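# Place a staple stick on an open stapler's rail

## Task

Pick one stick of staples out of the tray and lay it over the open stapler's rail so that it straddles the rail with its legs pointing down. The stapler must end up resting flat and directly on the table. The stick has to stay there without the robot's help, so release it and pull the grippers away before finishing.

## Robot and tools

Robot: two arms, left_arm and right_arm, each with six joints and a parallel gripper. Joint order per arm: waist, shoulder, elbow, wrist pitch, wrist yaw, wrist roll. The fingers extend along the gripper's +z axis and close along its y axis. end_effector_position is the spot midway between the finger pads, roughly 1 cm short of the tips.

World frame: origin on the table surface midway between the arms, +z up, +x away from the robot over the table, and left_arm sits toward +y. The arm names do not match image left and right. Printed hand positions are approximate and drift more when the arm is stretched far.

execute_actions takes "actions", a list holding at most one item, plus an optional "pictures" boolean (images come back by default).
- Empty list []: moves nothing and reports the current state.
- Move: {"rows": [...], "steps": n}, n from 1 to 15 (default 15), each step 1/30 s. Every row is one list of 14 numbers, each in [-1, 1], shared by both arms: left_arm's six joint values then its grip, then right_arm's six joint values then its grip. Always give all 14, even for a one-arm move. One row is used per step; if rows run out, the last one repeats.
- Wait: {"steps": n} with no rows, n up to 300; it sends no new command.

Joint values are offsets, not targets: each is measured from that arm's joint angles printed in the most recent result that lists them (before any such result exists, or for later calls in the same reply, from where the arm stands when the move begins). They are not cumulative across rows. Scale: a value of 1.0 equals 1.202 rad for the waist, 1.258 shoulder, 1.238 elbow, 2.073 wrist pitch, 2.022 for both wrist yaw and wrist roll. Sending all zeros is not a pause; it pulls the arm back to the reference angles.

Joint ranges (rad): waist -2.618 to 3.054, shoulder 0.000 to 3.142, elbow 0.000 to 3.142, wrist pitch -1.571 to 1.571, wrist yaw -1.571 to 1.571, wrist roll -2.094 to 2.094. A request reaching more than 0.036 rad beyond a limit is rejected outright and nothing is sent. True limits may sit 0.036 rad either side; requests beyond them are clipped and a "joint sent to its limit" line may appear (possibly about an earlier move). Friction can leave a joint up to about 0.031 rad off target, and very small moves may not happen at all.

Speed: per step, each joint's target is held close to its measured angle (lead 0.202 rad waist, 0.258 shoulder, 0.238 elbow, 0.573 wrist pitch, 0.522 wrist yaw and roll), and if the targets would shift the gripper over 70 mm from where it is, all are scaled back. Big moves therefore need several calls. Between calls the arms keep heading to the last row sent until they settle or a step is HELD.

Grip (7th and 14th numbers): absolute, +1 fully open, -1 closed. Away from the extremes the fingers go to where grip_measured would read that value. Pads meet near -0.94; each mm of object width adds about 0.0208. A per-gripper reading bias of up to about 0.02 applies. To keep squeezing, resend the same closing value in every row; commanding further below the object's width presses harder (up to roughly 50 to 62 N per pad, less on objects under about 5 mm thick).

Result lines: the state line gives each gripper's position (metres) and quaternion (wxyz) in the world frame. Joint positions lists six angles (rad) plus gripper opening in metres (0.093 open to 0.000 closed; on a gripped rigid object it may read up to about 12 mm below its width, even 0). Joint velocities follow, and joint torques (offset, noisy, not zero in free air). "joint command not followed" means a clearance check altered or blocked targets on some steps. HELD marks steps where the row was not sent. MOTOR HOT appears from 75 °C; at 90 °C an arm halts for 10 s, and at 100 °C it goes limp and falls (OVER-TEMPERATURE FAULT). Avoid holding loads longer than needed.

zoom_image: "camera" is one of cam_high, cam_low, cam_left_wrist, cam_right_wrist; "region" is [x0, y0, x1, y1] in that camera's pixels (images 504x504, origin top-left), at most 504 by 504. It enlarges the latest image.

finished_scene: "scene" is the integer of the current scene (1 or 2); it ends that scene permanently and reports whether the goal was met, then gives the next task.

Suggested order: look, locate the tray, a staple stick and the stapler's rail in the images; move one arm over a stick, open, descend, close, lift; carry it above the rail, align it lengthwise, lower until it sits over the rail with legs down; open, withdraw upward, and check that the stapler is still flat on the table before finishing.

Avoid: knocking anything off the table, dropping or slamming the stick, shoving the stapler so it tips or lifts, pressing hard, and letting the two arms collide or push on each other. Occasional brief tugs on held parts or nudges to loose objects may occur; recheck after them.

Each tool is called after ">>>" by a JSON object that holds its "fn" and its "kwargs".

## Session

>>> {"fn": "execute_actions", "kwargs": {"actions": []}}

Scene clock: 0.00 s of 4800.00 s.
left_arm: end_effector_position=(+0.4218, -0.1513, +0.3435) grip_measured=+0.997 end_effector_quat_wxyz=(+0.633, +0.452, +0.600, -0.187) | right_arm: end_effector_position=(+0.4425, -0.1939, +0.1368) grip_measured=+0.987 end_effector_quat_wxyz=(+0.078, -0.461, +0.866, +0.174)
Joint positions: left_arm=[-0.899  2.074  1.952 -0.01   0.224  0.388  0.093] | right_arm=[-0.082  2.109  1.974 -1.442 -0.384 -0.927  0.093]
Joint velocities: left_arm=[ 0.007 -0.012 -0.012 -0.051 -0.051 -0.051 -0.   ] | right_arm=[-0.002  0.007  0.002  0.051  0.007  0.051 -0.   ]
Joint torques (N m, as the arm reports them, + toward a larger angle): no reading
Motor temperatures (°C, as the motors report them): left_arm=[23 35 30 26 22 20] | right_arm=[21 27 25 23 24 21]
camera_calibration (this result's frames):
cam_left_wrist: T_world_to_cam=[[-0.779269, -0.529761, -0.334804, 0.362582], [-0.0738121, 0.608111, -0.790413, 0.432035], [0.622328, -0.591232, -0.512985, -0.0900458], [0, 0, 0, 1]] pos_world=[0.370476, -0.123881, 0.416688]
cam_right_wrist: T_world_to_cam=[[0.823171, -0.521936, -0.223547, -0.438619], [-0.506796, -0.852924, 0.125217, 0.0800421], [-0.256023, 0.0102179, -0.966617, 0.333954], [0, 0, 0, 1]] pos_world=[0.487123, -0.164073, 0.21473]

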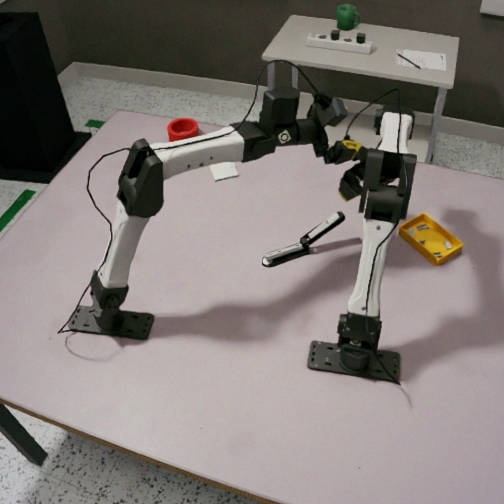

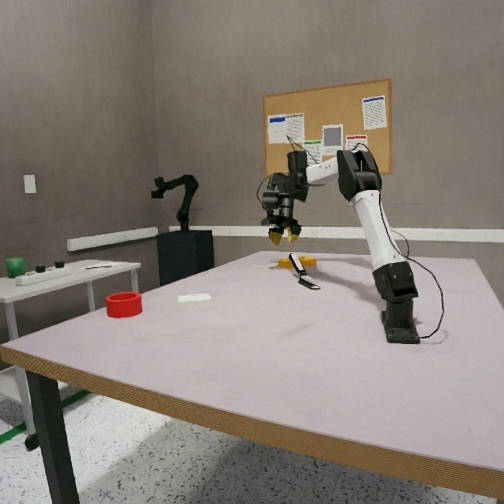

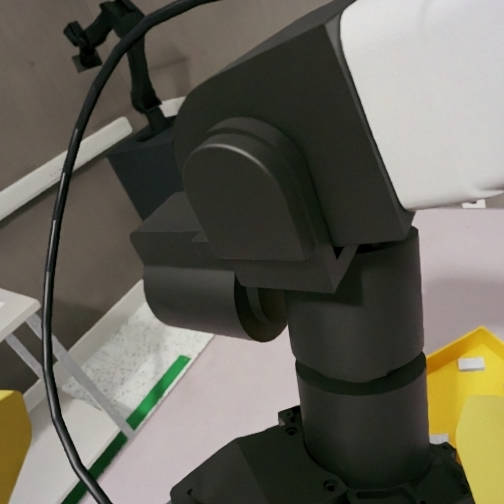

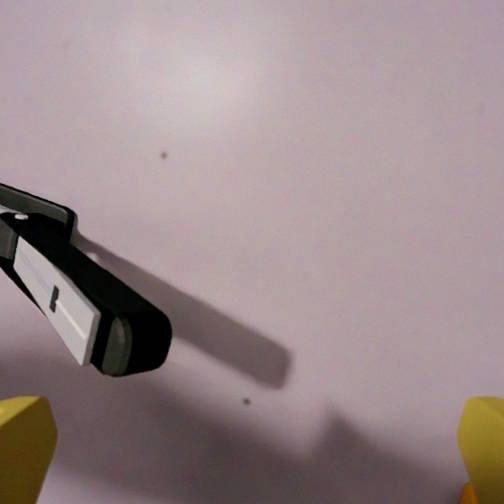

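>>> {"fn": "execute_actions", "kwargs": {"actions": [{"rows":[[0,-0.2,-0.2,0,0,0,1,-0.1,0,0,0,0.05,0.1,0],[0,-0.4,-0.4,0,0,0,1,-0.2,0,0,0,0.1,0.2,0],[0.1,-0.4,-0.4,0,0,0,1,-0.27,0,0,0,0.19,0.46,0],[0.2,-0.4,-0.4,0,0,0,1,-0.27,0,0,0,0.19,0.46,0],[0.75,-0.4,-0.4,0,0,0,1,-0.27,0,0.05,-0.03,0.195,0.46,0]],"steps":15}], "pictures": false}}

>>> {"fn": "execute_actions", "kwargs": {"actions": [{"steps":40}]}}

Scene clock: 8.50 s of 4800.00 s.
left_arm: end_effector_position=(+0.4594, +0.1686, +0.3939) grip_measured=+0.997 end_effector_quat_wxyz=(+0.674, +0.274, +0.686, -0.009) | right_arm: end_effector_position=(+0.4303, -0.3935, +0.1349) grip_measured=+0.002 end_effector_quat_wxyz=(+0.003, +0.102, +0.995, +0.009)
Joint positions: left_arm=[-0.354  1.579  1.493 -0.008  0.231  0.388  0.093] | right_arm=[-0.431  2.109  2.016 -1.475 -0.019 -0.092  0.045]
Joint velocities: left_arm=[ 1.556  0.017 -0.061  0.022  0.037 -0.007 -0.   ] | right_arm=[ 0.144 -0.002 -0.012 -0.037  0.095  0.593 -0.   ]
Joint torques (N m, as the arm reports them, + toward a larger angle): left_arm=[ 0.66 -8.61  5.79  1.84  0.01 -0.17] | right_arm=[  0.91 -11.09   7.93   0.3    0.     0.05]
Motor temperatures (°C, as the motors report them): left_arm=[23 39 31 29 22 20] | right_arm=[21 30 26 23 24 21]
Steps of this call (steps 1 to 90: nothing new was sent; then 5.00 s passed at rest; steps 91 to 105: all 15 steps of this action). Readings (joint positions):
91: left_arm=[-0.899 2.043 1.907 0.007 0.222 0.388] | right_arm=[-0.090 2.109 1.974 -1.442 -0.376 -0.901]
92: left_arm=[-0.899 1.977 1.809 -0.002 0.222 0.388] | right_arm=[-0.107 2.109 1.974 -1.442 -0.360 -0.855]
94: left_arm=[-0.878 1.855 1.668 -0.026 0.231 0.388] | right_arm=[-0.169 2.109 1.974 -1.442 -0.292 -0.737]
98: left_arm=[-0.734 1.680 1.536 -0.027 0.234 0.388] | right_arm=[-0.334 2.109 1.997 -1.454 -0.155 -0.441]
105: the state above

Scene clock: 9.83 s of 4800.00 s.
left_arm: end_effector_position=(+0.4698, +0.3573, +0.3829) grip_measured=+0.997 end_effector_quat_wxyz=(+0.655, +0.138, +0.733, +0.117) | right_arm: end_effector_position=(+0.4286, -0.3895, +0.1348) grip_measured=+0.002 end_effector_quat_wxyz=(-0.005, +0.138, +0.990, -0.000)
Joint positions: left_arm=[ 0.013  1.579  1.471 -0.008  0.214  0.388  0.093] | right_arm=[-0.414  2.109  2.016 -1.487  0.002 -0.003  0.045]
Joint velocities: left_arm=[-0.007 -0.012 -0.007 -0.037 -0.051 -0.081  0.001] | right_arm=[ 0.017  0.002 -0.007  0.007 -0.022  0.051  0.   ]
Joint torques (N m, as the arm reports them, + toward a larger angle): left_arm=[-1.16 -8.88  6.53  1.89  0.17 -0.17] | right_arm=[  0.29 -11.16   7.9    0.29   0.07   0.05]
Motor temperatures (°C, as the motors report them): left_arm=[23 39 31 30 22 20] | right_arm=[21 30 26 23 24 21]
Steps of this call (steps 1 to 30: the robot went on to your last target; steps 31 to 40: nothing new was sent). Readings (joint positions):
1: left_arm=[-0.298 1.579 1.490 -0.008 0.230 0.388] | right_arm=[-0.426 2.109 2.016 -1.478 -0.015 -0.074]
2: left_arm=[-0.242 1.579 1.485 -0.008 0.229 0.388] | right_arm=[-0.421 2.109 2.016 -1.480 -0.012 -0.059]
4: left_arm=[-0.130 1.579 1.477 -0.008 0.228 0.388] | right_arm=[-0.415 2.109 2.016 -1.482 -0.008 -0.039]
8: left_arm=[0.018 1.579 1.471 -0.008 0.213 0.388] | right_arm=[-0.414 2.109 2.016 -1.485 -0.002 -0.018]
40: the state above
All arms were judged still, so your last target was given up. Only a new action makes them travel on or press farther. Fingers that are still opening or closing keep moving.
camera_calibration (this result's frames):
cam_left_wrist: T_world_to_cam=[[-0.0443282, -0.939539, -0.339562, 0.485511], [-0.517681, 0.312304, -0.796538, 0.474005], [0.854425, 0.140475, -0.500225, -0.174359], [0, 0, 0, 1]] pos_world=[0.415882, 0.332616, 0.455205]
cam_right_wrist: T_world_to_cam=[[-0.279244, -0.960165, 0.0103119, -0.25935], [-0.865674, 0.256381, 0.429973, 0.451218], [-0.415489, 0.111141, -0.902783, 0.429568], [0, 0, 0, 1]] pos_world=[0.496667, -0.412445, 0.196469]

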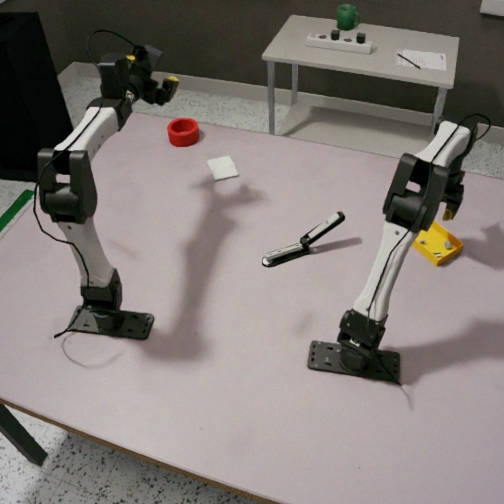

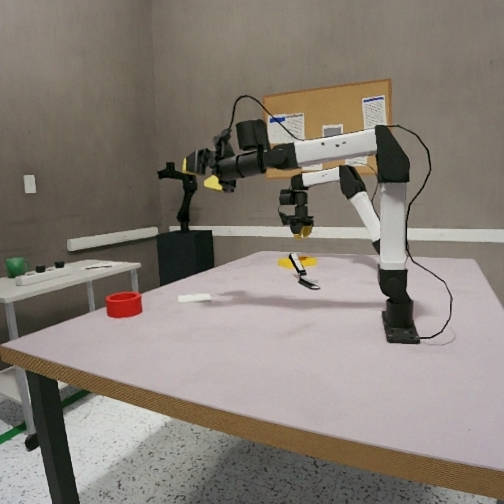

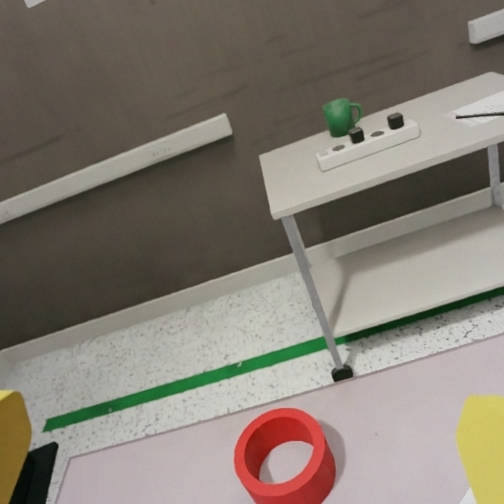

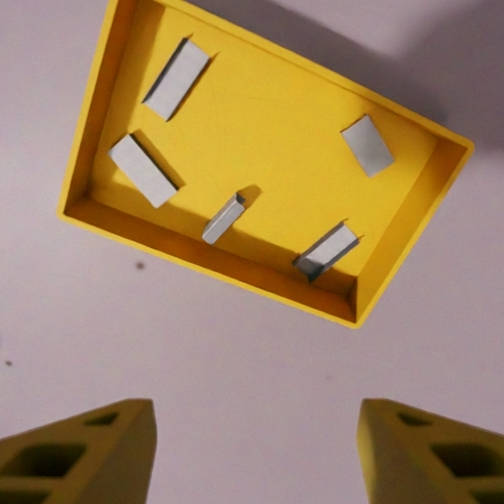

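>>> {"fn": "zoom_image", "kwargs": {"camera": "cam_right_wrist", "region": [60, 0, 480, 330]}}

Region (60, 0, 480, 330) of cam_right_wrist's 504x504 image, scaled by 1.200, with more detail than that image has; it fills the top 396 rows of this view, and the rest is white.

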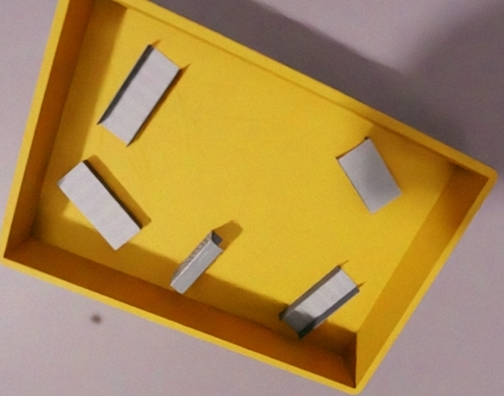

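>>> {"fn": "execute_actions", "kwargs": {"actions": [{"rows":[[0,0,0,0,0,0,1,-0.102,-0.112,-0.25,0.4,0,-0.588,-0.81],[0,0,0,0,0,0,1,-0.102,-0.112,-0.25,0.4,0,-0.588,-0.81],[0,0,0,0,0,0,1,-0.102,-0.112,-0.3,0.4,0,-0.588,-0.81],[0,0,0,0,0,0,1,-0.102,-0.112,-0.3,0.4,0,-0.588,-0.81],[0,0,0,0,0,0,1,-0.102,-0.112,-0.35,0.4,0,-0.588,-0.81],[0,0,0,0,0,0,1,-0.102,-0.112,-0.35,0.4,0,-0.588,-0.81],[0,0,0,0,0,0,1,-0.102,-0.112,-0.4,0.4,0,-0.588,-0.81],[0,0,0,0,0,0,1,-0.102,-0.112,-0.4,0.4,0,-0.588,-0.81],[0,0,0,0,0,0,1,-0.102,-0.112,-0.45,0.4,0,-0.588,-0.81],[0,0,0,0,0,0,1,-0.102,-0.112,-0.45,0.4,0,-0.588,-0.81],[0,0,0,0,0,0,1,-0.102,-0.112,-0.5,0.403,0,-0.588,-0.81]],"steps":15}], "pictures": false}}

>>> {"fn": "execute_actions", "kwargs": {"actions": [{"steps":40}]}}

Scene clock: 40.73 s of 4800.00 s.
left_arm: end_effector_position=(+0.4698, +0.3573, +0.3829) grip_measured=+0.997 end_effector_quat_wxyz=(+0.655, +0.138, +0.733, +0.117) | right_arm: end_effector_position=(+0.4383, -0.4519, +0.0454) grip_measured=-0.808 end_effector_quat_wxyz=(+0.106, -0.333, +0.931, -0.102)
Joint positions: left_arm=[ 0.013  1.579  1.471 -0.008  0.214  0.388  0.093] | right_arm=[-0.546  1.972  1.412 -0.716  0.003 -1.099  0.006]
Joint velocities: left_arm=[-0.012 -0.012  0.002 -0.051 -0.022  0.037 -0.001] | right_arm=[-0.007  0.002 -0.159  0.081 -0.007 -0.579 -0.   ]
Joint torques (N m, as the arm reports them, + toward a larger angle): left_arm=[-0.16 -8.2   7.51  1.89  0.07 -0.17] | right_arm=[  0.45 -10.58   6.54   1.68  -0.1   -0.02]
Motor temperatures (°C, as the motors report them): left_arm=[23 42 34 34 22 20] | right_arm=[21 36 29 23 24 21]
Steps of this call (steps 1 to 90: nothing new was sent; then 27.40 s passed at rest; steps 91 to 105: all 15 steps of this action). Readings (joint positions):
91: left_arm=[0.013 1.579 1.471 -0.008 0.214 0.388] | right_arm=[-0.423 2.085 1.968 -1.416 -0.001 -0.076]
92: left_arm=[0.013 1.579 1.471 -0.008 0.214 0.388] | right_arm=[-0.440 2.044 1.883 -1.298 -0.005 -0.177]
94: left_arm=[0.013 1.579 1.471 -0.008 0.214 0.388] | right_arm=[-0.493 1.984 1.744 -1.097 -0.006 -0.373]
98: left_arm=[0.013 1.579 1.471 -0.008 0.214 0.388] | right_arm=[-0.551 1.969 1.591 -0.831 0.002 -0.764]
105: the state above

Scene clock: 42.07 s of 4800.00 s.
left_arm: end_effector_position=(+0.4698, +0.3573, +0.3829) grip_measured=+0.997 end_effector_quat_wxyz=(+0.655, +0.138, +0.733, +0.117) | right_arm: end_effector_position=(+0.4478, -0.4560, +0.0481) grip_measured=-0.808 end_effector_quat_wxyz=(+0.117, -0.372, +0.913, -0.123)
Joint positions: left_arm=[ 0.013  1.579  1.471 -0.008  0.214  0.388  0.093] | right_arm=[-0.546  1.972  1.409 -0.667  0.003 -1.186  0.006]
Joint velocities: left_arm=[-0.002 -0.022  0.012  0.081 -0.007  0.037  0.   ] | right_arm=[ 0.012  0.002 -0.007 -0.007 -0.095  0.051 -0.   ]
Joint torques (N m, as the arm reports them, + toward a larger angle): left_arm=[-0.1  -8.15  7.52  1.91  0.06 -0.19] | right_arm=[  0.47 -10.72   5.95   1.36  -0.1   -0.03]
Motor temperatures (°C, as the motors report them): left_arm=[23 42 34 34 22 20] | right_arm=[21 36 29 23 24 21]
Steps of this call (steps 1 to 30: the robot went on to your last target; steps 31 to 40: nothing new was sent). Readings (joint positions):
1: left_arm=[0.013 1.579 1.471 -0.008 0.214 0.388] | right_arm=[-0.546 1.972 1.409 -0.713 0.003 -1.117]
2: left_arm=[0.013 1.579 1.471 -0.008 0.214 0.388] | right_arm=[-0.546 1.972 1.409 -0.708 0.003 -1.131]
4: left_arm=[0.013 1.579 1.471 -0.008 0.214 0.388] | right_arm=[-0.546 1.972 1.409 -0.691 0.003 -1.151]
8: left_arm=[0.013 1.579 1.471 -0.008 0.214 0.388] | right_arm=[-0.546 1.972 1.409 -0.675 0.003 -1.171]
40: the state above
All arms were judged still, so your last target was given up. Only a new action makes them travel on or press farther. Fingers that are still opening or closing keep moving.
camera_calibration (this result's frames):
cam_left_wrist: T_world_to_cam=[[-0.0443282, -0.939539, -0.339562, 0.485511], [-0.517681, 0.312304, -0.796538, 0.474005], [0.854425, 0.140475, -0.500225, -0.174359], [0, 0, 0, 1]] pos_world=[0.415882, 0.332616, 0.455205]
cam_right_wrist: T_world_to_cam=[[0.642674, -0.697083, 0.317876, -0.624602], [-0.766015, -0.577144, 0.283065, 0.104523], [-0.0138594, -0.425417, -0.904892, -0.0577605], [0, 0, 0, 1]] pos_world=[0.480681, -0.399647, 0.116692]

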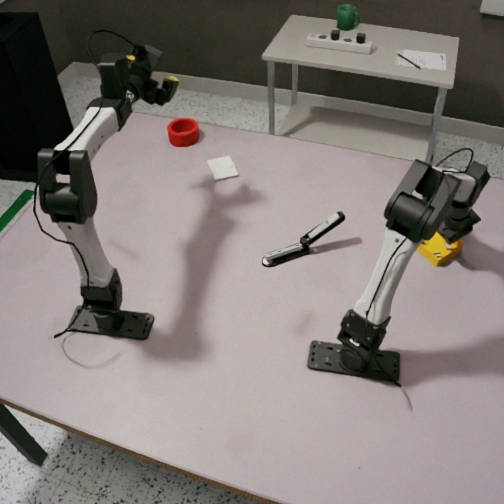

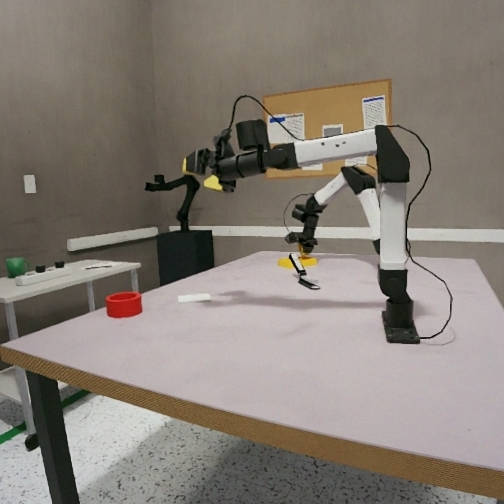

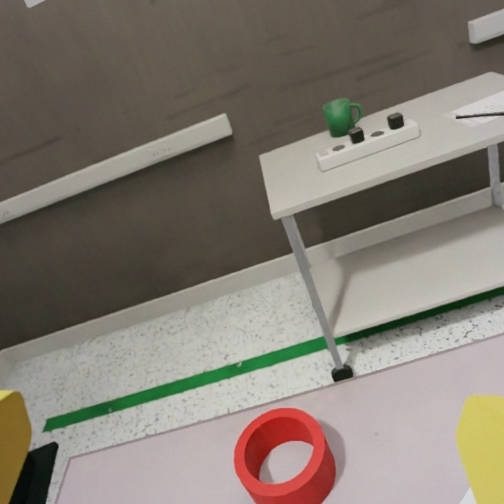

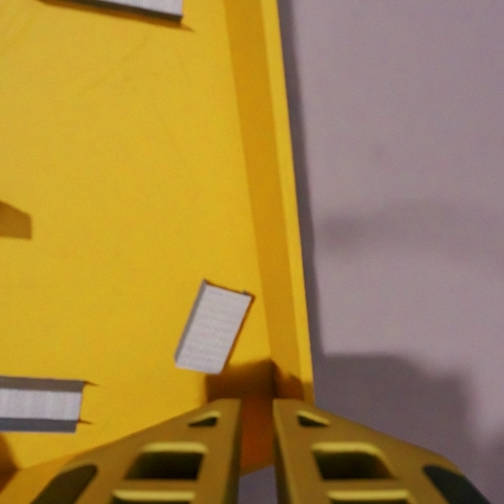

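>>> {"fn": "execute_actions", "kwargs": {"actions": [{"rows":[[0,0,0,0,0,0,1,0.021,0.01,-0.01,0.015,0,0,-0.81],[0,0,0,0,0,0,1,0.021,0.015,-0.02,0.025,0,0,-0.81],[0,0,0,0,0,0,1,0.021,0.02,-0.025,0.035,0,0,-0.81],[0,0,0,0,0,0,1,0.021,0.025,-0.03,0.045,0,0,-0.81],[0,0,0,0,0,0,1,0.021,0.03,-0.04,0.049,0,0,-0.81],[0,0,0,0,0,0,1,0.021,0.035,-0.045,0.049,0,0,-0.81],[0,0,0,0,0,0,1,0.021,0.041,-0.052,0.049,0,0,-0.81]],"steps":15}], "pictures": false}}

>>> {"fn": "execute_actions", "kwargs": {"actions": [{"steps":15}]}}

Scene clock: 56.20 s of 4800.00 s.
left_arm: end_effector_position=(+0.4698, +0.3573, +0.3829) grip_measured=+0.997 end_effector_quat_wxyz=(+0.655, +0.138, +0.733, +0.117) | right_arm: end_effector_position=(+0.4533, -0.4508, +0.0247) grip_measured=-0.808 end_effector_quat_wxyz=(+0.120, -0.379, +0.909, -0.123)
Joint positions: left_arm=[ 0.013  1.579  1.471 -0.008  0.214  0.388  0.093] | right_arm=[-0.531  2.011  1.365 -0.58   0.003 -1.186  0.006]
Joint velocities: left_arm=[ 0.017  0.002  0.007 -0.11  -0.022  0.007 -0.001] | right_arm=[ 0.002  0.002  0.007  0.007 -0.051  0.095 -0.001]
Joint torques (N m, as the arm reports them, + toward a larger angle): left_arm=[-0.16 -8.18  7.55  1.92  0.07 -0.18] | right_arm=[ 0.38 -9.73  5.14  1.37 -0.07 -0.01]
Motor temperatures (°C, as the motors report them): left_arm=[23 42 35 35 22 20] | right_arm=[21 37 29 24 24 21]
Steps of this call (steps 1 to 90: nothing new was sent; then 10.63 s passed at rest; steps 91 to 105: all 15 steps of this action). Readings (joint positions):
91: left_arm=[0.013 1.579 1.471 -0.008 0.214 0.388] | right_arm=[-0.546 1.972 1.409 -0.666 0.003 -1.186]
92: left_arm=[0.013 1.579 1.471 -0.008 0.214 0.388] | right_arm=[-0.543 1.972 1.409 -0.662 0.003 -1.186]
94: left_arm=[0.013 1.579 1.471 -0.008 0.214 0.388] | right_arm=[-0.537 1.972 1.407 -0.642 0.003 -1.186]
98: left_arm=[0.013 1.579 1.471 -0.008 0.214 0.388] | right_arm=[-0.531 1.987 1.384 -0.596 0.003 -1.186]
105: the state above

Scene clock: 56.70 s of 4800.00 s.
left_arm: end_effector_position=(+0.4698, +0.3573, +0.3829) grip_measured=+0.997 end_effector_quat_wxyz=(+0.655, +0.138, +0.733, +0.117) | right_arm: end_effector_position=(+0.4539, -0.4510, +0.0250) grip_measured=-0.808 end_effector_quat_wxyz=(+0.121, -0.379, +0.909, -0.124)
Joint positions: left_arm=[ 0.013  1.579  1.471 -0.008  0.214  0.388  0.093] | right_arm=[-0.531  2.011  1.365 -0.577  0.003 -1.186  0.006]
Joint velocities: left_arm=[ 0.007 -0.002  0.012 -0.022 -0.037  0.007  0.002] | right_arm=[-0.017 -0.012  0.002 -0.022 -0.022  0.037  0.001]
Joint torques (N m, as the arm reports them, + toward a larger angle): left_arm=[-0.22 -8.26  7.5   1.9   0.06 -0.18] | right_arm=[ 0.45 -9.77  5.14  1.33 -0.09  0.02]
Motor temperatures (°C, as the motors report them): left_arm=[23 42 35 35 22 20] | right_arm=[21 37 29 24 24 21]
Steps of this call (steps 1 to 15: the robot went on to your last target). Readings (joint positions):
1: left_arm=[0.013 1.579 1.471 -0.008 0.214 0.388] | right_arm=[-0.531 2.011 1.365 -0.579 0.003 -1.186]
2: left_arm=[0.013 1.579 1.471 -0.008 0.214 0.388] | right_arm=[-0.531 2.011 1.365 -0.577 0.003 -1.186]
4: left_arm=[0.013 1.579 1.471 -0.008 0.214 0.388] | right_arm=[-0.531 2.011 1.365 -0.577 0.003 -1.186]
8: left_arm=[0.013 1.579 1.471 -0.008 0.214 0.388] | right_arm=[-0.531 2.011 1.365 -0.577 0.003 -1.186]
15: the state above
All arms were judged still, so your last target was given up. Only a new action makes them travel on or press farther. Fingers that are still opening or closing keep moving.
camera_calibration (this result's frames):
cam_left_wrist: T_world_to_cam=[[-0.0443282, -0.939539, -0.339562, 0.485511], [-0.517681, 0.312304, -0.796538, 0.474005], [0.854425, 0.140475, -0.500225, -0.174359], [0, 0, 0, 1]] pos_world=[0.415882, 0.332616, 0.455205]
cam_right_wrist: T_world_to_cam=[[0.651351, -0.686049, 0.324159, -0.616854], [-0.758776, -0.588268, 0.279643, 0.110413], [-0.00115689, -0.428109, -0.903726, -0.083524], [0, 0, 0, 1]] pos_world=[0.485471, -0.393997, 0.0935992]

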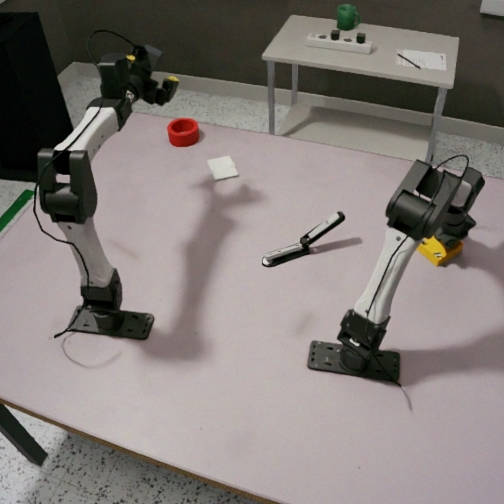

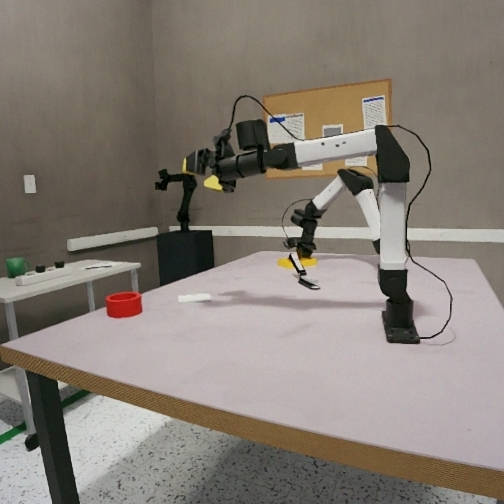

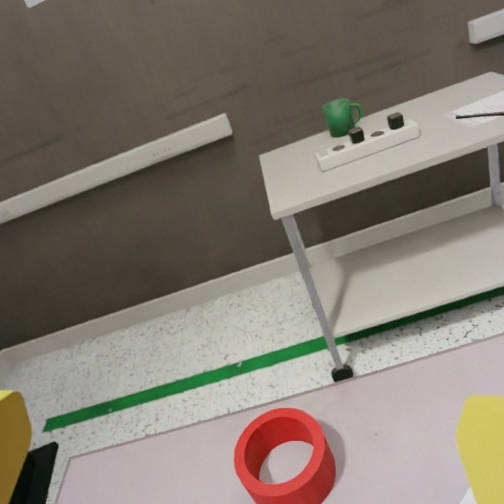

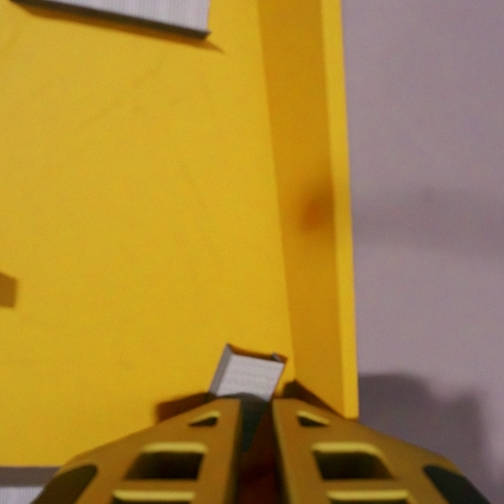

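Press, then open.

>>> {"fn": "execute_actions", "kwargs": {"actions": [{"rows":[[0,0,0,0,0,0,1,0,0.028,0,0,0,0,-0.81]],"steps":10}], "pictures": false}}

>>> {"fn": "execute_actions", "kwargs": {"actions": [{"rows":[[0,0,0,0,0,0,1,0,0.02,0,0,0,0,-0.78],[0,0,0,0,0,0,1,0,0.02,0,0,0,0,-0.75],[0,0,0,0,0,0,1,0,0.02,0,0,0,0,-0.72],[0,0,0,0,0,0,1,0,0.02,0,0,0,0,-0.69],[0,0,0,0,0,0,1,0,0.02,0,0,0,0,-0.66],[0,0,0,0,0,0,1,0,0.02,0,0,0,0,-0.63],[0,0,0,0,0,0,1,0,0.02,0,0,0,0,-0.6],[0,0,0,0,0,0,1,0,0.02,0,0,0,0,-0.57],[0,0,0,0,0,0,1,0,0.02,0,0,0,0,-0.54],[0,0,0,0,0,0,1,0,0.02,0,0,0,0,-0.51],[0,0,0,0,0,0,1,0,0.02,0,0,0,0,-0.48],[0,0,0,0,0,0,1,0,0.02,0,0,0,0,-0.45],[0,0,0,0,0,0,1,0,0.02,0,0,0,0,-0.42]],"steps":15}]}}

Scene clock: 65.90 s of 4800.00 s.
left_arm: end_effector_position=(+0.4698, +0.3573, +0.3829) grip_measured=+0.997 end_effector_quat_wxyz=(+0.655, +0.138, +0.733, +0.117) | right_arm: end_effector_position=(+0.4537, -0.4509, +0.0240) grip_measured=-0.808 end_effector_quat_wxyz=(+0.120, -0.379, +0.909, -0.123)
Joint positions: left_arm=[ 0.013  1.579  1.471 -0.008  0.214  0.388  0.093] | right_arm=[-0.531  2.013  1.365 -0.577  0.003 -1.186  0.006]
Joint velocities: left_arm=[-0.002  0.012 -0.007  0.066 -0.022 -0.022  0.   ] | right_arm=[ 0.007 -0.002  0.002  0.007  0.022 -0.007 -0.001]
Joint torques (N m, as the arm reports them, + toward a larger angle): left_arm=[-0.23 -8.18  7.53  1.91  0.07 -0.17] | right_arm=[-0.27 -8.46  6.67  1.23 -0.09  0.02]
Motor temperatures (°C, as the motors report them): left_arm=[23 42 36 36 21 20] | right_arm=[21 37 28 24 24 21]
Steps of this call (steps 1 to 90: nothing new was sent; then 5.87 s passed at rest; steps 91 to 100: all 10 steps of this action). Readings (joint positions):
91: left_arm=[0.013 1.579 1.471 -0.008 0.214 0.388] | right_arm=[-0.531 2.012 1.365 -0.577 0.003 -1.186]
92: left_arm=[0.013 1.579 1.471 -0.008 0.214 0.388] | right_arm=[-0.531 2.013 1.365 -0.577 0.003 -1.186]
94: left_arm=[0.013 1.579 1.471 -0.008 0.214 0.388] | right_arm=[-0.531 2.013 1.365 -0.577 0.003 -1.186]
98: left_arm=[0.013 1.579 1.471 -0.008 0.214 0.388] | right_arm=[-0.531 2.013 1.365 -0.577 0.003 -1.186]
100: the state above

Scene clock: 66.40 s of 4800.00 s.
left_arm: end_effector_position=(+0.4698, +0.3573, +0.3829) grip_measured=+0.997 end_effector_quat_wxyz=(+0.655, +0.138, +0.733, +0.117) | right_arm: end_effector_position=(+0.4562, -0.4520, +0.0257) grip_measured=-0.425 end_effector_quat_wxyz=(+0.125, -0.378, +0.908, -0.128)
Joint positions: left_arm=[ 0.013  1.579  1.471 -0.008  0.214  0.388  0.093] | right_arm=[-0.531  2.011  1.365 -0.566  0.003 -1.186  0.025]
Joint velocities: left_arm=[-0.027  0.007 -0.002  0.007 -0.051  0.007 -0.   ] | right_arm=[-0.002  0.002  0.007 -0.051 -0.022  0.051  0.001]
Joint torques (N m, as the arm reports them, + toward a larger angle): left_arm=[-0.16 -8.14  7.49  1.91  0.06 -0.17] | right_arm=[-0.26 -8.71  6.75  1.13 -0.06  0.02]
Motor temperatures (°C, as the motors report them): left_arm=[23 42 36 36 21 20] | right_arm=[21 37 28 24 24 21]
Steps of this call (steps 1 to 15: all 15 steps of this action). Readings (joint positions):
1: left_arm=[0.013 1.579 1.471 -0.008 0.214 0.388] | right_arm=[-0.531 2.013 1.365 -0.577 0.003 -1.186]
2: left_arm=[0.013 1.579 1.471 -0.008 0.214 0.388] | right_arm=[-0.531 2.013 1.365 -0.577 0.003 -1.186]
4: left_arm=[0.013 1.579 1.471 -0.008 0.214 0.388] | right_arm=[-0.531 2.013 1.365 -0.576 0.003 -1.186]
8: left_arm=[0.013 1.579 1.471 -0.008 0.214 0.388] | right_arm=[-0.531 2.013 1.365 -0.573 0.003 -1.186]
15: the state above
camera_calibration (this result's frames):
cam_left_wrist: T_world_to_cam=[[-0.0443282, -0.939539, -0.339562, 0.485511], [-0.517681, 0.312304, -0.796538, 0.474005], [0.854425, 0.140475, -0.500225, -0.174359], [0, 0, 0, 1]] pos_world=[0.415882, 0.332616, 0.455205]
cam_right_wrist: T_world_to_cam=[[0.648111, -0.684695, 0.333385, -0.617397], [-0.761507, -0.587126, 0.274573, 0.113266], [0.00774036, -0.431829, -0.901922, -0.0890262], [0, 0, 0, 1]] pos_world=[0.487084, -0.394671, 0.0944366]

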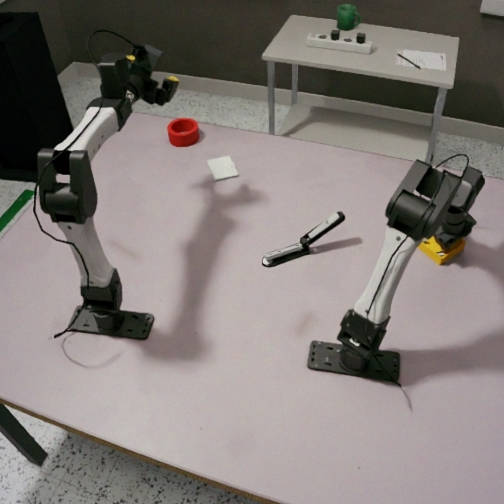

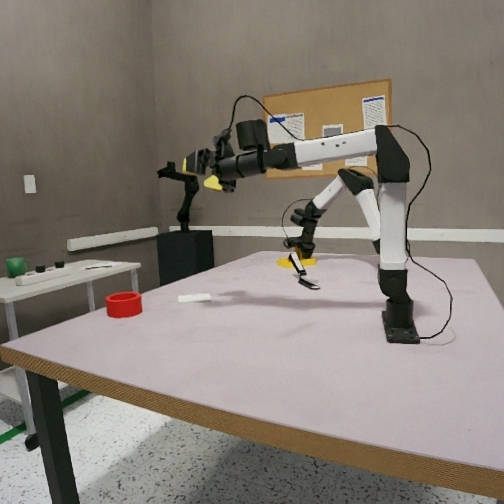

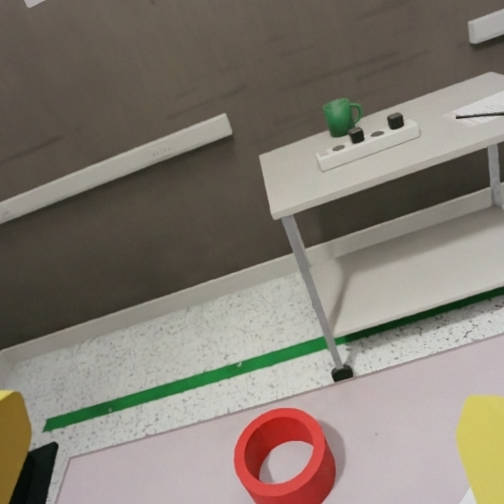

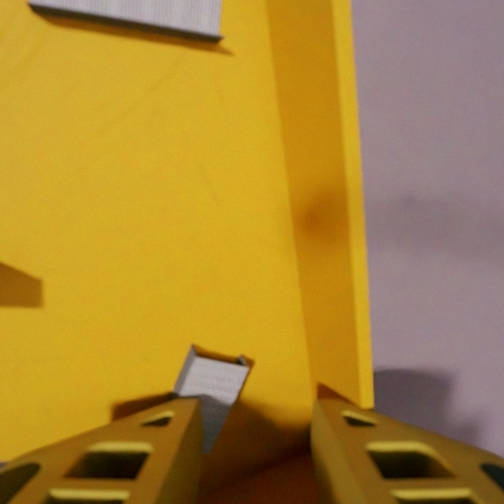

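>>> {"fn": "execute_actions", "kwargs": {"actions": [{"rows":[[0,0,0,0,0,0,1,0,0.015,0,0,0,0,-0.39],[0,0,0,0,0,0,1,0,0.015,0,0,0,0,-0.36],[0,0,0,0,0,0,1,0,0.015,0,0,0,0,-0.33],[0,0,0,0,0,0,1,0,0.015,0,0,0,0,-0.3],[0,0,0,0,0,0,1,0,0.015,0,0,0,0,-0.27],[0,0,0,0,0,0,1,0,0.015,0,0,0,0,-0.24],[0,0,0,0,0,0,1,0,0.015,0,0,0,0,-0.21],[0,0,0,0,0,0,1,0,0.015,0,0,0,0,-0.18],[0,0,0,0,0,0,1,0,0.015,0,0,0,0,-0.15],[0,0,0,0,0,0,1,0,0.015,0,0,0,0,-0.12]],"steps":14}]}}

Scene clock: 71.50 s of 4800.00 s.
left_arm: end_effector_position=(+0.4698, +0.3573, +0.3829) grip_measured=+0.997 end_effector_quat_wxyz=(+0.655, +0.138, +0.733, +0.117) | right_arm: end_effector_position=(+0.4578, -0.4524, +0.0283) grip_measured=-0.124 end_effector_quat_wxyz=(+0.129, -0.378, +0.907, -0.131)
Joint positions: left_arm=[ 0.013  1.579  1.471 -0.008  0.214  0.388  0.093] | right_arm=[-0.531  2.006  1.365 -0.56   0.001 -1.186  0.039]
Joint velocities: left_arm=[-0.007  0.002  0.007  0.022  0.051 -0.007  0.   ] | right_arm=[-0.007 -0.002  0.002 -0.037  0.022 -0.022 -0.001]
Joint torques (N m, as the arm reports them, + toward a larger angle): left_arm=[-0.15 -8.14  7.49  1.91  0.06 -0.18] | right_arm=[-0.27 -8.95  6.71  1.21 -0.06  0.03]
Motor temperatures (°C, as the motors report them): left_arm=[23 42 36 36 21 20] | right_arm=[21 37 28 24 24 21]
Steps of this call (steps 1 to 15: the robot went on to your last target; steps 16 to 90: nothing new was sent; then 1.63 s passed at rest; steps 91 to 104: all 14 steps of this action). Readings (joint positions):
91: left_arm=[0.013 1.579 1.471 -0.008 0.214 0.388] | right_arm=[-0.531 2.011 1.365 -0.565 0.002 -1.186]
92: left_arm=[0.013 1.579 1.471 -0.008 0.214 0.388] | right_arm=[-0.531 2.010 1.365 -0.564 0.002 -1.186]
94: left_arm=[0.013 1.579 1.471 -0.008 0.214 0.388] | right_arm=[-0.531 2.010 1.365 -0.563 0.002 -1.186]
98: left_arm=[0.013 1.579 1.471 -0.008 0.214 0.388] | right_arm=[-0.531 2.008 1.365 -0.560 0.002 -1.186]
104: the state above
camera_calibration (this result's frames):
cam_left_wrist: T_world_to_cam=[[-0.0443282, -0.939539, -0.339562, 0.485511], [-0.517681, 0.312304, -0.796538, 0.474005], [0.854425, 0.140475, -0.500225, -0.174359], [0, 0, 0, 1]] pos_world=[0.415882, 0.332616, 0.455205]
cam_right_wrist: T_world_to_cam=[[0.645089, -0.683447, 0.341703, -0.617865], [-0.763918, -0.586819, 0.268465, 0.114964], [0.0170362, -0.434217, -0.900647, -0.0922415], [0, 0, 0, 1]] pos_world=[0.487972, -0.394867, 0.0971853]

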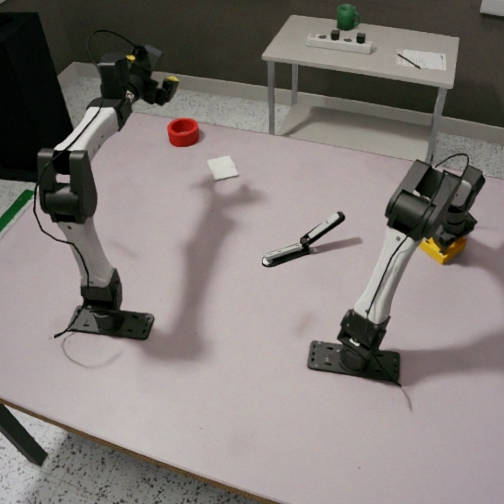

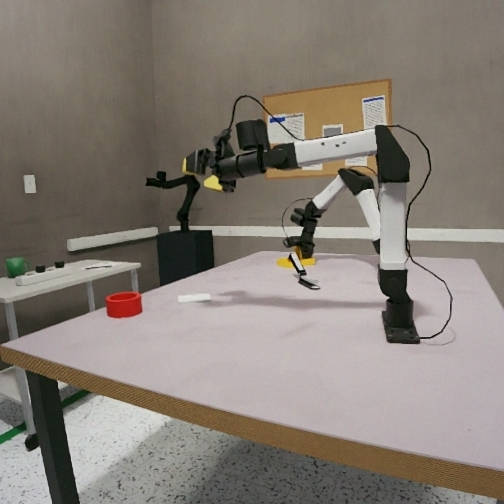

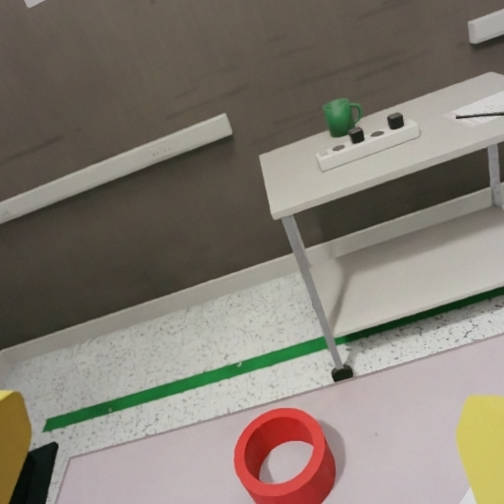

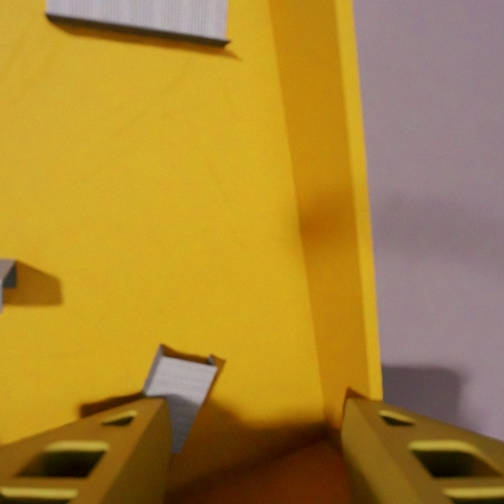

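>>> {"fn": "execute_actions", "kwargs": {"actions": [{"rows":[[0,0,0,0,0,0,1,0,0,0.06,-0.04,0,0,-0.12],[0,0,0,0,0,0,1,0,0,0.12,-0.08,0,0,-0.12],[0,0,0,0,0,0,1,0,0,0.18,-0.13,0,0,-0.12],[0,0,0,0,0,0,1,0,0,0.24,-0.18,0,0,-0.12],[0,0,0,0,0,0,1,0,0.03,0.3,-0.23,0,0,-0.3],[0,0,0,0,0,0,1,0,0.06,0.36,-0.28,0,0.1,-0.45],[0,0,0,0,0,0,1,0.027,0.09,0.42,-0.334,0,0.24,-0.45],[0,0,0,0,0,0,1,0.027,0.12,0.465,-0.334,0,0.24,-0.45],[0,0,0,0,0,0,1,0.027,0.15,0.465,-0.334,0,0.24,-0.45],[0,0,0,0,0,0,1,0.027,0.18,0.465,-0.334,0,0.24,-0.45],[0,0,0,0,0,0,1,0.027,0.205,0.465,-0.334,0,0.24,-0.45]],"steps":15}], "pictures": false}}

>>> {"fn": "execute_actions", "kwargs": {"actions": [{"steps":35}]}}

Scene clock: 84.90 s of 4800.00 s.
left_arm: end_effector_position=(+0.4698, +0.3573, +0.3829) grip_measured=+0.997 end_effector_quat_wxyz=(+0.655, +0.138, +0.733, +0.117) | right_arm: end_effector_position=(+0.4772, -0.4479, +0.0723) grip_measured=-0.448 end_effector_quat_wxyz=(+0.059, -0.197, +0.978, -0.038)
Joint positions: left_arm=[ 0.013  1.579  1.471 -0.008  0.214  0.388  0.093] | right_arm=[-0.506  2.229  1.949 -1.15   0.001 -0.769  0.024]
Joint velocities: left_arm=[-0.012 -0.007 -0.022 -0.066 -0.007 -0.022  0.   ] | right_arm=[-0.012  0.789 -0.007 -0.579  0.022  0.418  0.   ]
Joint torques (N m, as the arm reports them, + toward a larger angle): left_arm=[-0.14 -8.13  7.57  1.91  0.07 -0.17] | right_arm=[  0.37 -13.28   6.25   0.72  -0.07   0.07]
Motor temperatures (°C, as the motors report them): left_arm=[23 43 37 37 21 20] | right_arm=[21 37 29 24 24 21]
Steps of this call (steps 1 to 15: the robot went on to your last target; steps 16 to 90: nothing new was sent; then 9.90 s passed at rest; steps 91 to 105: all 15 steps of this action). Readings (joint positions):
91: left_arm=[0.013 1.579 1.471 -0.008 0.214 0.388] | right_arm=[-0.531 2.006 1.376 -0.572 0.001 -1.186]
92: left_arm=[0.013 1.579 1.471 -0.008 0.214 0.388] | right_arm=[-0.531 2.009 1.402 -0.604 0.001 -1.186]
94: left_arm=[0.013 1.579 1.471 -0.008 0.214 0.388] | right_arm=[-0.531 2.021 1.505 -0.711 0.001 -1.186]
98: left_arm=[0.013 1.579 1.471 -0.008 0.214 0.388] | right_arm=[-0.526 2.070 1.818 -0.968 0.001 -1.007]
105: the state above

Scene clock: 86.07 s of 4800.00 s.
left_arm: end_effector_position=(+0.4698, +0.3573, +0.3829) grip_measured=+0.997 end_effector_quat_wxyz=(+0.655, +0.138, +0.733, +0.117) | right_arm: end_effector_position=(+0.4557, -0.4395, +0.0495) grip_measured=-0.448 end_effector_quat_wxyz=(+0.003, -0.167, +0.986, -0.002)
Joint positions: left_arm=[ 0.013  1.579  1.471 -0.008  0.214  0.388  0.093] | right_arm=[-0.506  2.278  1.949 -1.235  0.001 -0.706  0.024]
Joint velocities: left_arm=[-0.007 -0.012 -0.012  0.051 -0.037  0.051 -0.001] | right_arm=[ 0.007 -0.007 -0.012  0.037  0.037 -0.037 -0.   ]
Joint torques (N m, as the arm reports them, + toward a larger angle): left_arm=[-0.15 -8.13  7.5   1.9   0.07 -0.17] | right_arm=[  0.31 -13.45   5.95   0.3   -0.07   0.05]
Motor temperatures (°C, as the motors report them): left_arm=[23 43 37 37 21 20] | right_arm=[21 37 29 24 24 21]
Steps of this call (steps 1 to 30: the robot went on to your last target; steps 31 to 35: nothing new was sent). Readings (joint positions):
1: left_arm=[0.013 1.579 1.471 -0.008 0.214 0.388] | right_arm=[-0.506 2.253 1.949 -1.170 0.001 -0.756]
2: left_arm=[0.013 1.579 1.471 -0.008 0.214 0.388] | right_arm=[-0.506 2.271 1.949 -1.186 0.001 -0.746]
4: left_arm=[0.013 1.579 1.471 -0.008 0.214 0.388] | right_arm=[-0.506 2.286 1.949 -1.209 0.001 -0.732]
8: left_arm=[0.013 1.579 1.471 -0.008 0.214 0.388] | right_arm=[-0.506 2.280 1.949 -1.227 0.001 -0.717]
35: the state above
All arms were judged still, so your last target was given up. Only a new action makes them travel on or press farther. Fingers that are still opening or closing keep moving.
camera_calibration (this result's frames):
cam_left_wrist: T_world_to_cam=[[-0.0443282, -0.939539, -0.339562, 0.485511], [-0.517681, 0.312304, -0.796538, 0.474005], [0.854425, 0.140475, -0.500225, -0.174359], [0, 0, 0, 1]] pos_world=[0.415882, 0.332616, 0.455205]
cam_right_wrist: T_world_to_cam=[[0.322442, -0.946491, 0.0136159, -0.567319], [-0.861747, -0.287559, 0.417974, 0.283927], [-0.391693, -0.146506, -0.908357, 0.245492], [0, 0, 0, 1]] pos_world=[0.523759, -0.419351, 0.112045]

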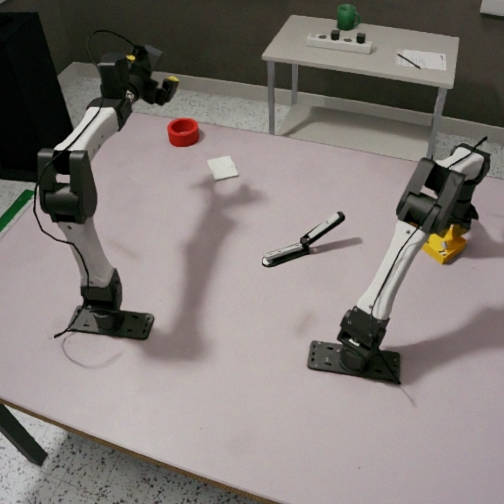

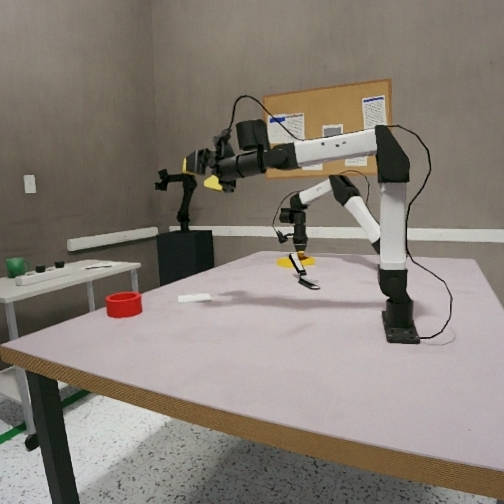

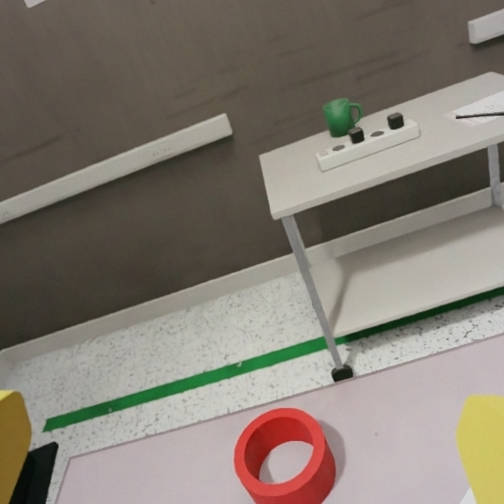

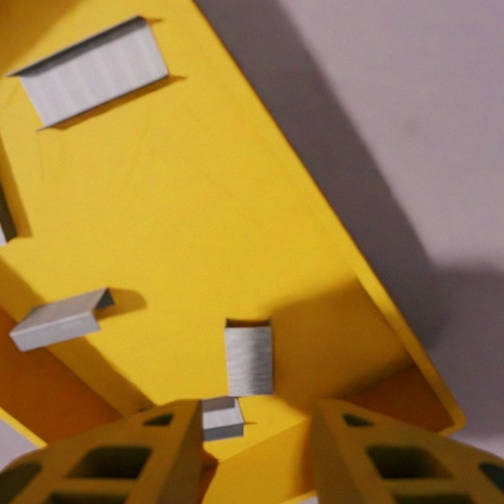

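>>> {"fn": "execute_actions", "kwargs": {"actions": [{"rows":[[0,0,0,0,0,0,1,0,0,-0.01,0.015,0,-0.023,-0.45],[0,0,0,0,0,0,1,0,0,-0.02,0.025,0,-0.023,-0.45],[0,0,0,0,0,0,1,0,0,-0.03,0.032,0,-0.023,-0.45],[0,0,0,0,0,0,1,0,0,-0.04,0.039,0,-0.023,-0.45],[0,0,0,0,0,0,1,0,0,-0.05,0.046,0,-0.023,-0.45],[0,0,0,0,0,0,1,0,0,-0.06,0.053,0,-0.023,-0.45],[0,0,0,0,0,0,1,0,0,-0.07,0.061,0,-0.023,-0.45],[0,0,0,0,0,0,1,0,0,-0.08,0.061,0,-0.023,-0.45],[0,0,0,0,0,0,1,0,0,-0.09,0.061,0,-0.023,-0.45],[0,0,0,0,0,0,1,0,0,-0.1,0.061,0,-0.023,-0.45],[0,0,0,0,0,0,1,0,0,-0.107,0.061,0,-0.023,-0.45]],"steps":15}], "pictures": false}}

>>> {"fn": "execute_actions", "kwargs": {"actions": [{"steps":20}]}}

Scene clock: 106.30 s of 4800.00 s.
left_arm: end_effector_position=(+0.4698, +0.3573, +0.3829) grip_measured=+0.997 end_effector_quat_wxyz=(+0.655, +0.138, +0.733, +0.117) | right_arm: end_effector_position=(+0.4485, -0.4368, +0.0216) grip_measured=-0.448 end_effector_quat_wxyz=(-0.004, -0.186, +0.983, +0.002)
Joint positions: left_arm=[ 0.013  1.579  1.471 -0.008  0.214  0.388  0.093] | right_arm=[-0.506  2.278  1.837 -1.138  0.001 -0.746  0.024]
Joint velocities: left_arm=[-0.002 -0.017 -0.007 -0.037  0.007  0.081 -0.   ] | right_arm=[ 0.007  0.002 -0.007  0.022 -0.022 -0.022 -0.001]
Joint torques (N m, as the arm reports them, + toward a larger angle): left_arm=[-0.19 -8.16  7.56  1.91  0.08 -0.17] | right_arm=[ -0.26 -12.39   4.96   0.7   -0.07  -0.02]
Motor temperatures (°C, as the motors report them): left_arm=[23 43 38 38 21 20] | right_arm=[21 42 29 23 24 21]
Steps of this call (steps 1 to 90: nothing new was sent; then 16.73 s passed at rest; steps 91 to 105: all 15 steps of this action). Readings (joint positions):
91: left_arm=[0.013 1.579 1.471 -0.008 0.214 0.388] | right_arm=[-0.506 2.278 1.949 -1.234 0.001 -0.712]
92: left_arm=[0.013 1.579 1.471 -0.008 0.214 0.388] | right_arm=[-0.506 2.278 1.949 -1.230 0.001 -0.719]
94: left_arm=[0.013 1.579 1.471 -0.008 0.214 0.388] | right_arm=[-0.506 2.278 1.942 -1.211 0.001 -0.729]
98: left_arm=[0.013 1.579 1.471 -0.008 0.214 0.388] | right_arm=[-0.506 2.278 1.897 -1.162 0.001 -0.740]
105: the state above

Scene clock: 106.97 s of 4800.00 s.
left_arm: end_effector_position=(+0.4698, +0.3573, +0.3829) grip_measured=+0.997 end_effector_quat_wxyz=(+0.655, +0.138, +0.733, +0.117) | right_arm: end_effector_position=(+0.4516, -0.4379, +0.0216) grip_measured=-0.448 end_effector_quat_wxyz=(+0.002, -0.187, +0.982, -0.002)
Joint positions: left_arm=[ 0.013  1.579  1.471 -0.008  0.214  0.388  0.093] | right_arm=[-0.506  2.278  1.837 -1.125  0.001 -0.747  0.024]
Joint velocities: left_arm=[-0.002  0.007 -0.017 -0.007 -0.022  0.022  0.   ] | right_arm=[ 0.002 -0.002 -0.017 -0.007  0.051  0.022 -0.   ]
Joint torques (N m, as the arm reports them, + toward a larger angle): left_arm=[-0.15 -8.17  7.52  1.89  0.05 -0.17] | right_arm=[ -0.26 -12.44   4.92   0.64  -0.07  -0.05]
Motor temperatures (°C, as the motors report them): left_arm=[23 43 38 38 21 20] | right_arm=[21 42 29 23 24 21]
Steps of this call (steps 1 to 20: the robot went on to your last target). Readings (joint positions):
1: left_arm=[0.013 1.579 1.471 -0.008 0.214 0.388] | right_arm=[-0.506 2.278 1.837 -1.136 0.001 -0.746]
2: left_arm=[0.013 1.579 1.471 -0.008 0.214 0.388] | right_arm=[-0.506 2.278 1.837 -1.134 0.001 -0.746]
4: left_arm=[0.013 1.579 1.471 -0.008 0.214 0.388] | right_arm=[-0.506 2.278 1.837 -1.130 0.001 -0.746]
8: left_arm=[0.013 1.579 1.471 -0.008 0.214 0.388] | right_arm=[-0.506 2.278 1.837 -1.127 0.001 -0.747]
20: the state above
camera_calibration (this result's frames):
cam_left_wrist: T_world_to_cam=[[-0.0443282, -0.939539, -0.339562, 0.485511], [-0.517681, 0.312304, -0.796538, 0.474005], [0.854425, 0.140475, -0.500225, -0.174359], [0, 0, 0, 1]] pos_world=[0.415882, 0.332616, 0.455205]
cam_right_wrist: T_world_to_cam=[[0.360816, -0.93255, 0.0127626, -0.575288], [-0.84864, -0.322613, 0.419203, 0.271187], [-0.38681, -0.162086, -0.907803, 0.209738], [0, 0, 0, 1]] pos_world=[0.518842, -0.415001, 0.0840608]

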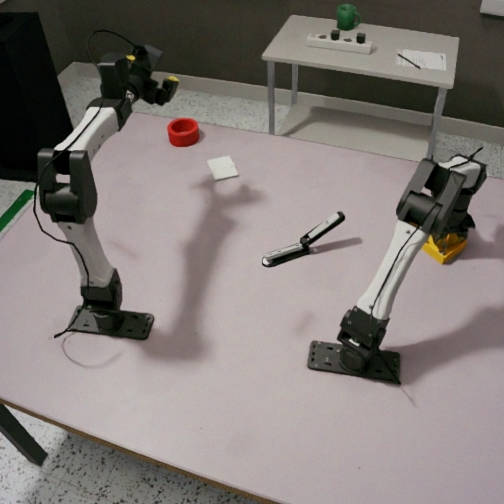

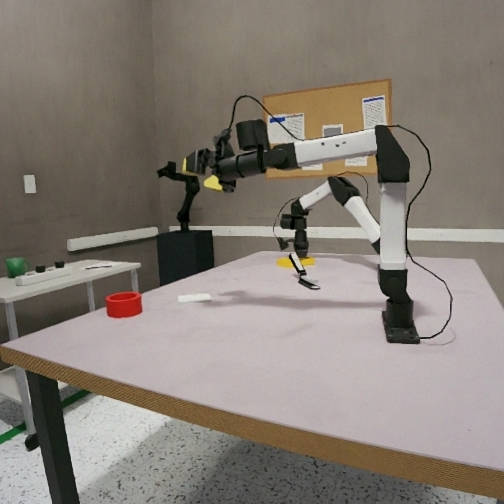

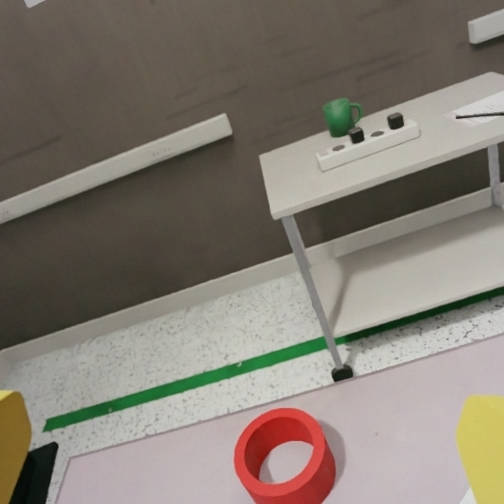

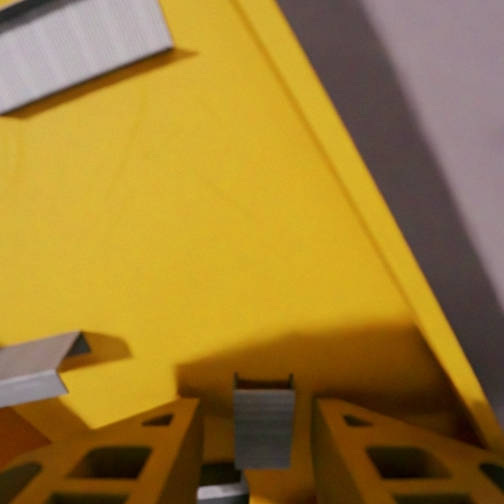

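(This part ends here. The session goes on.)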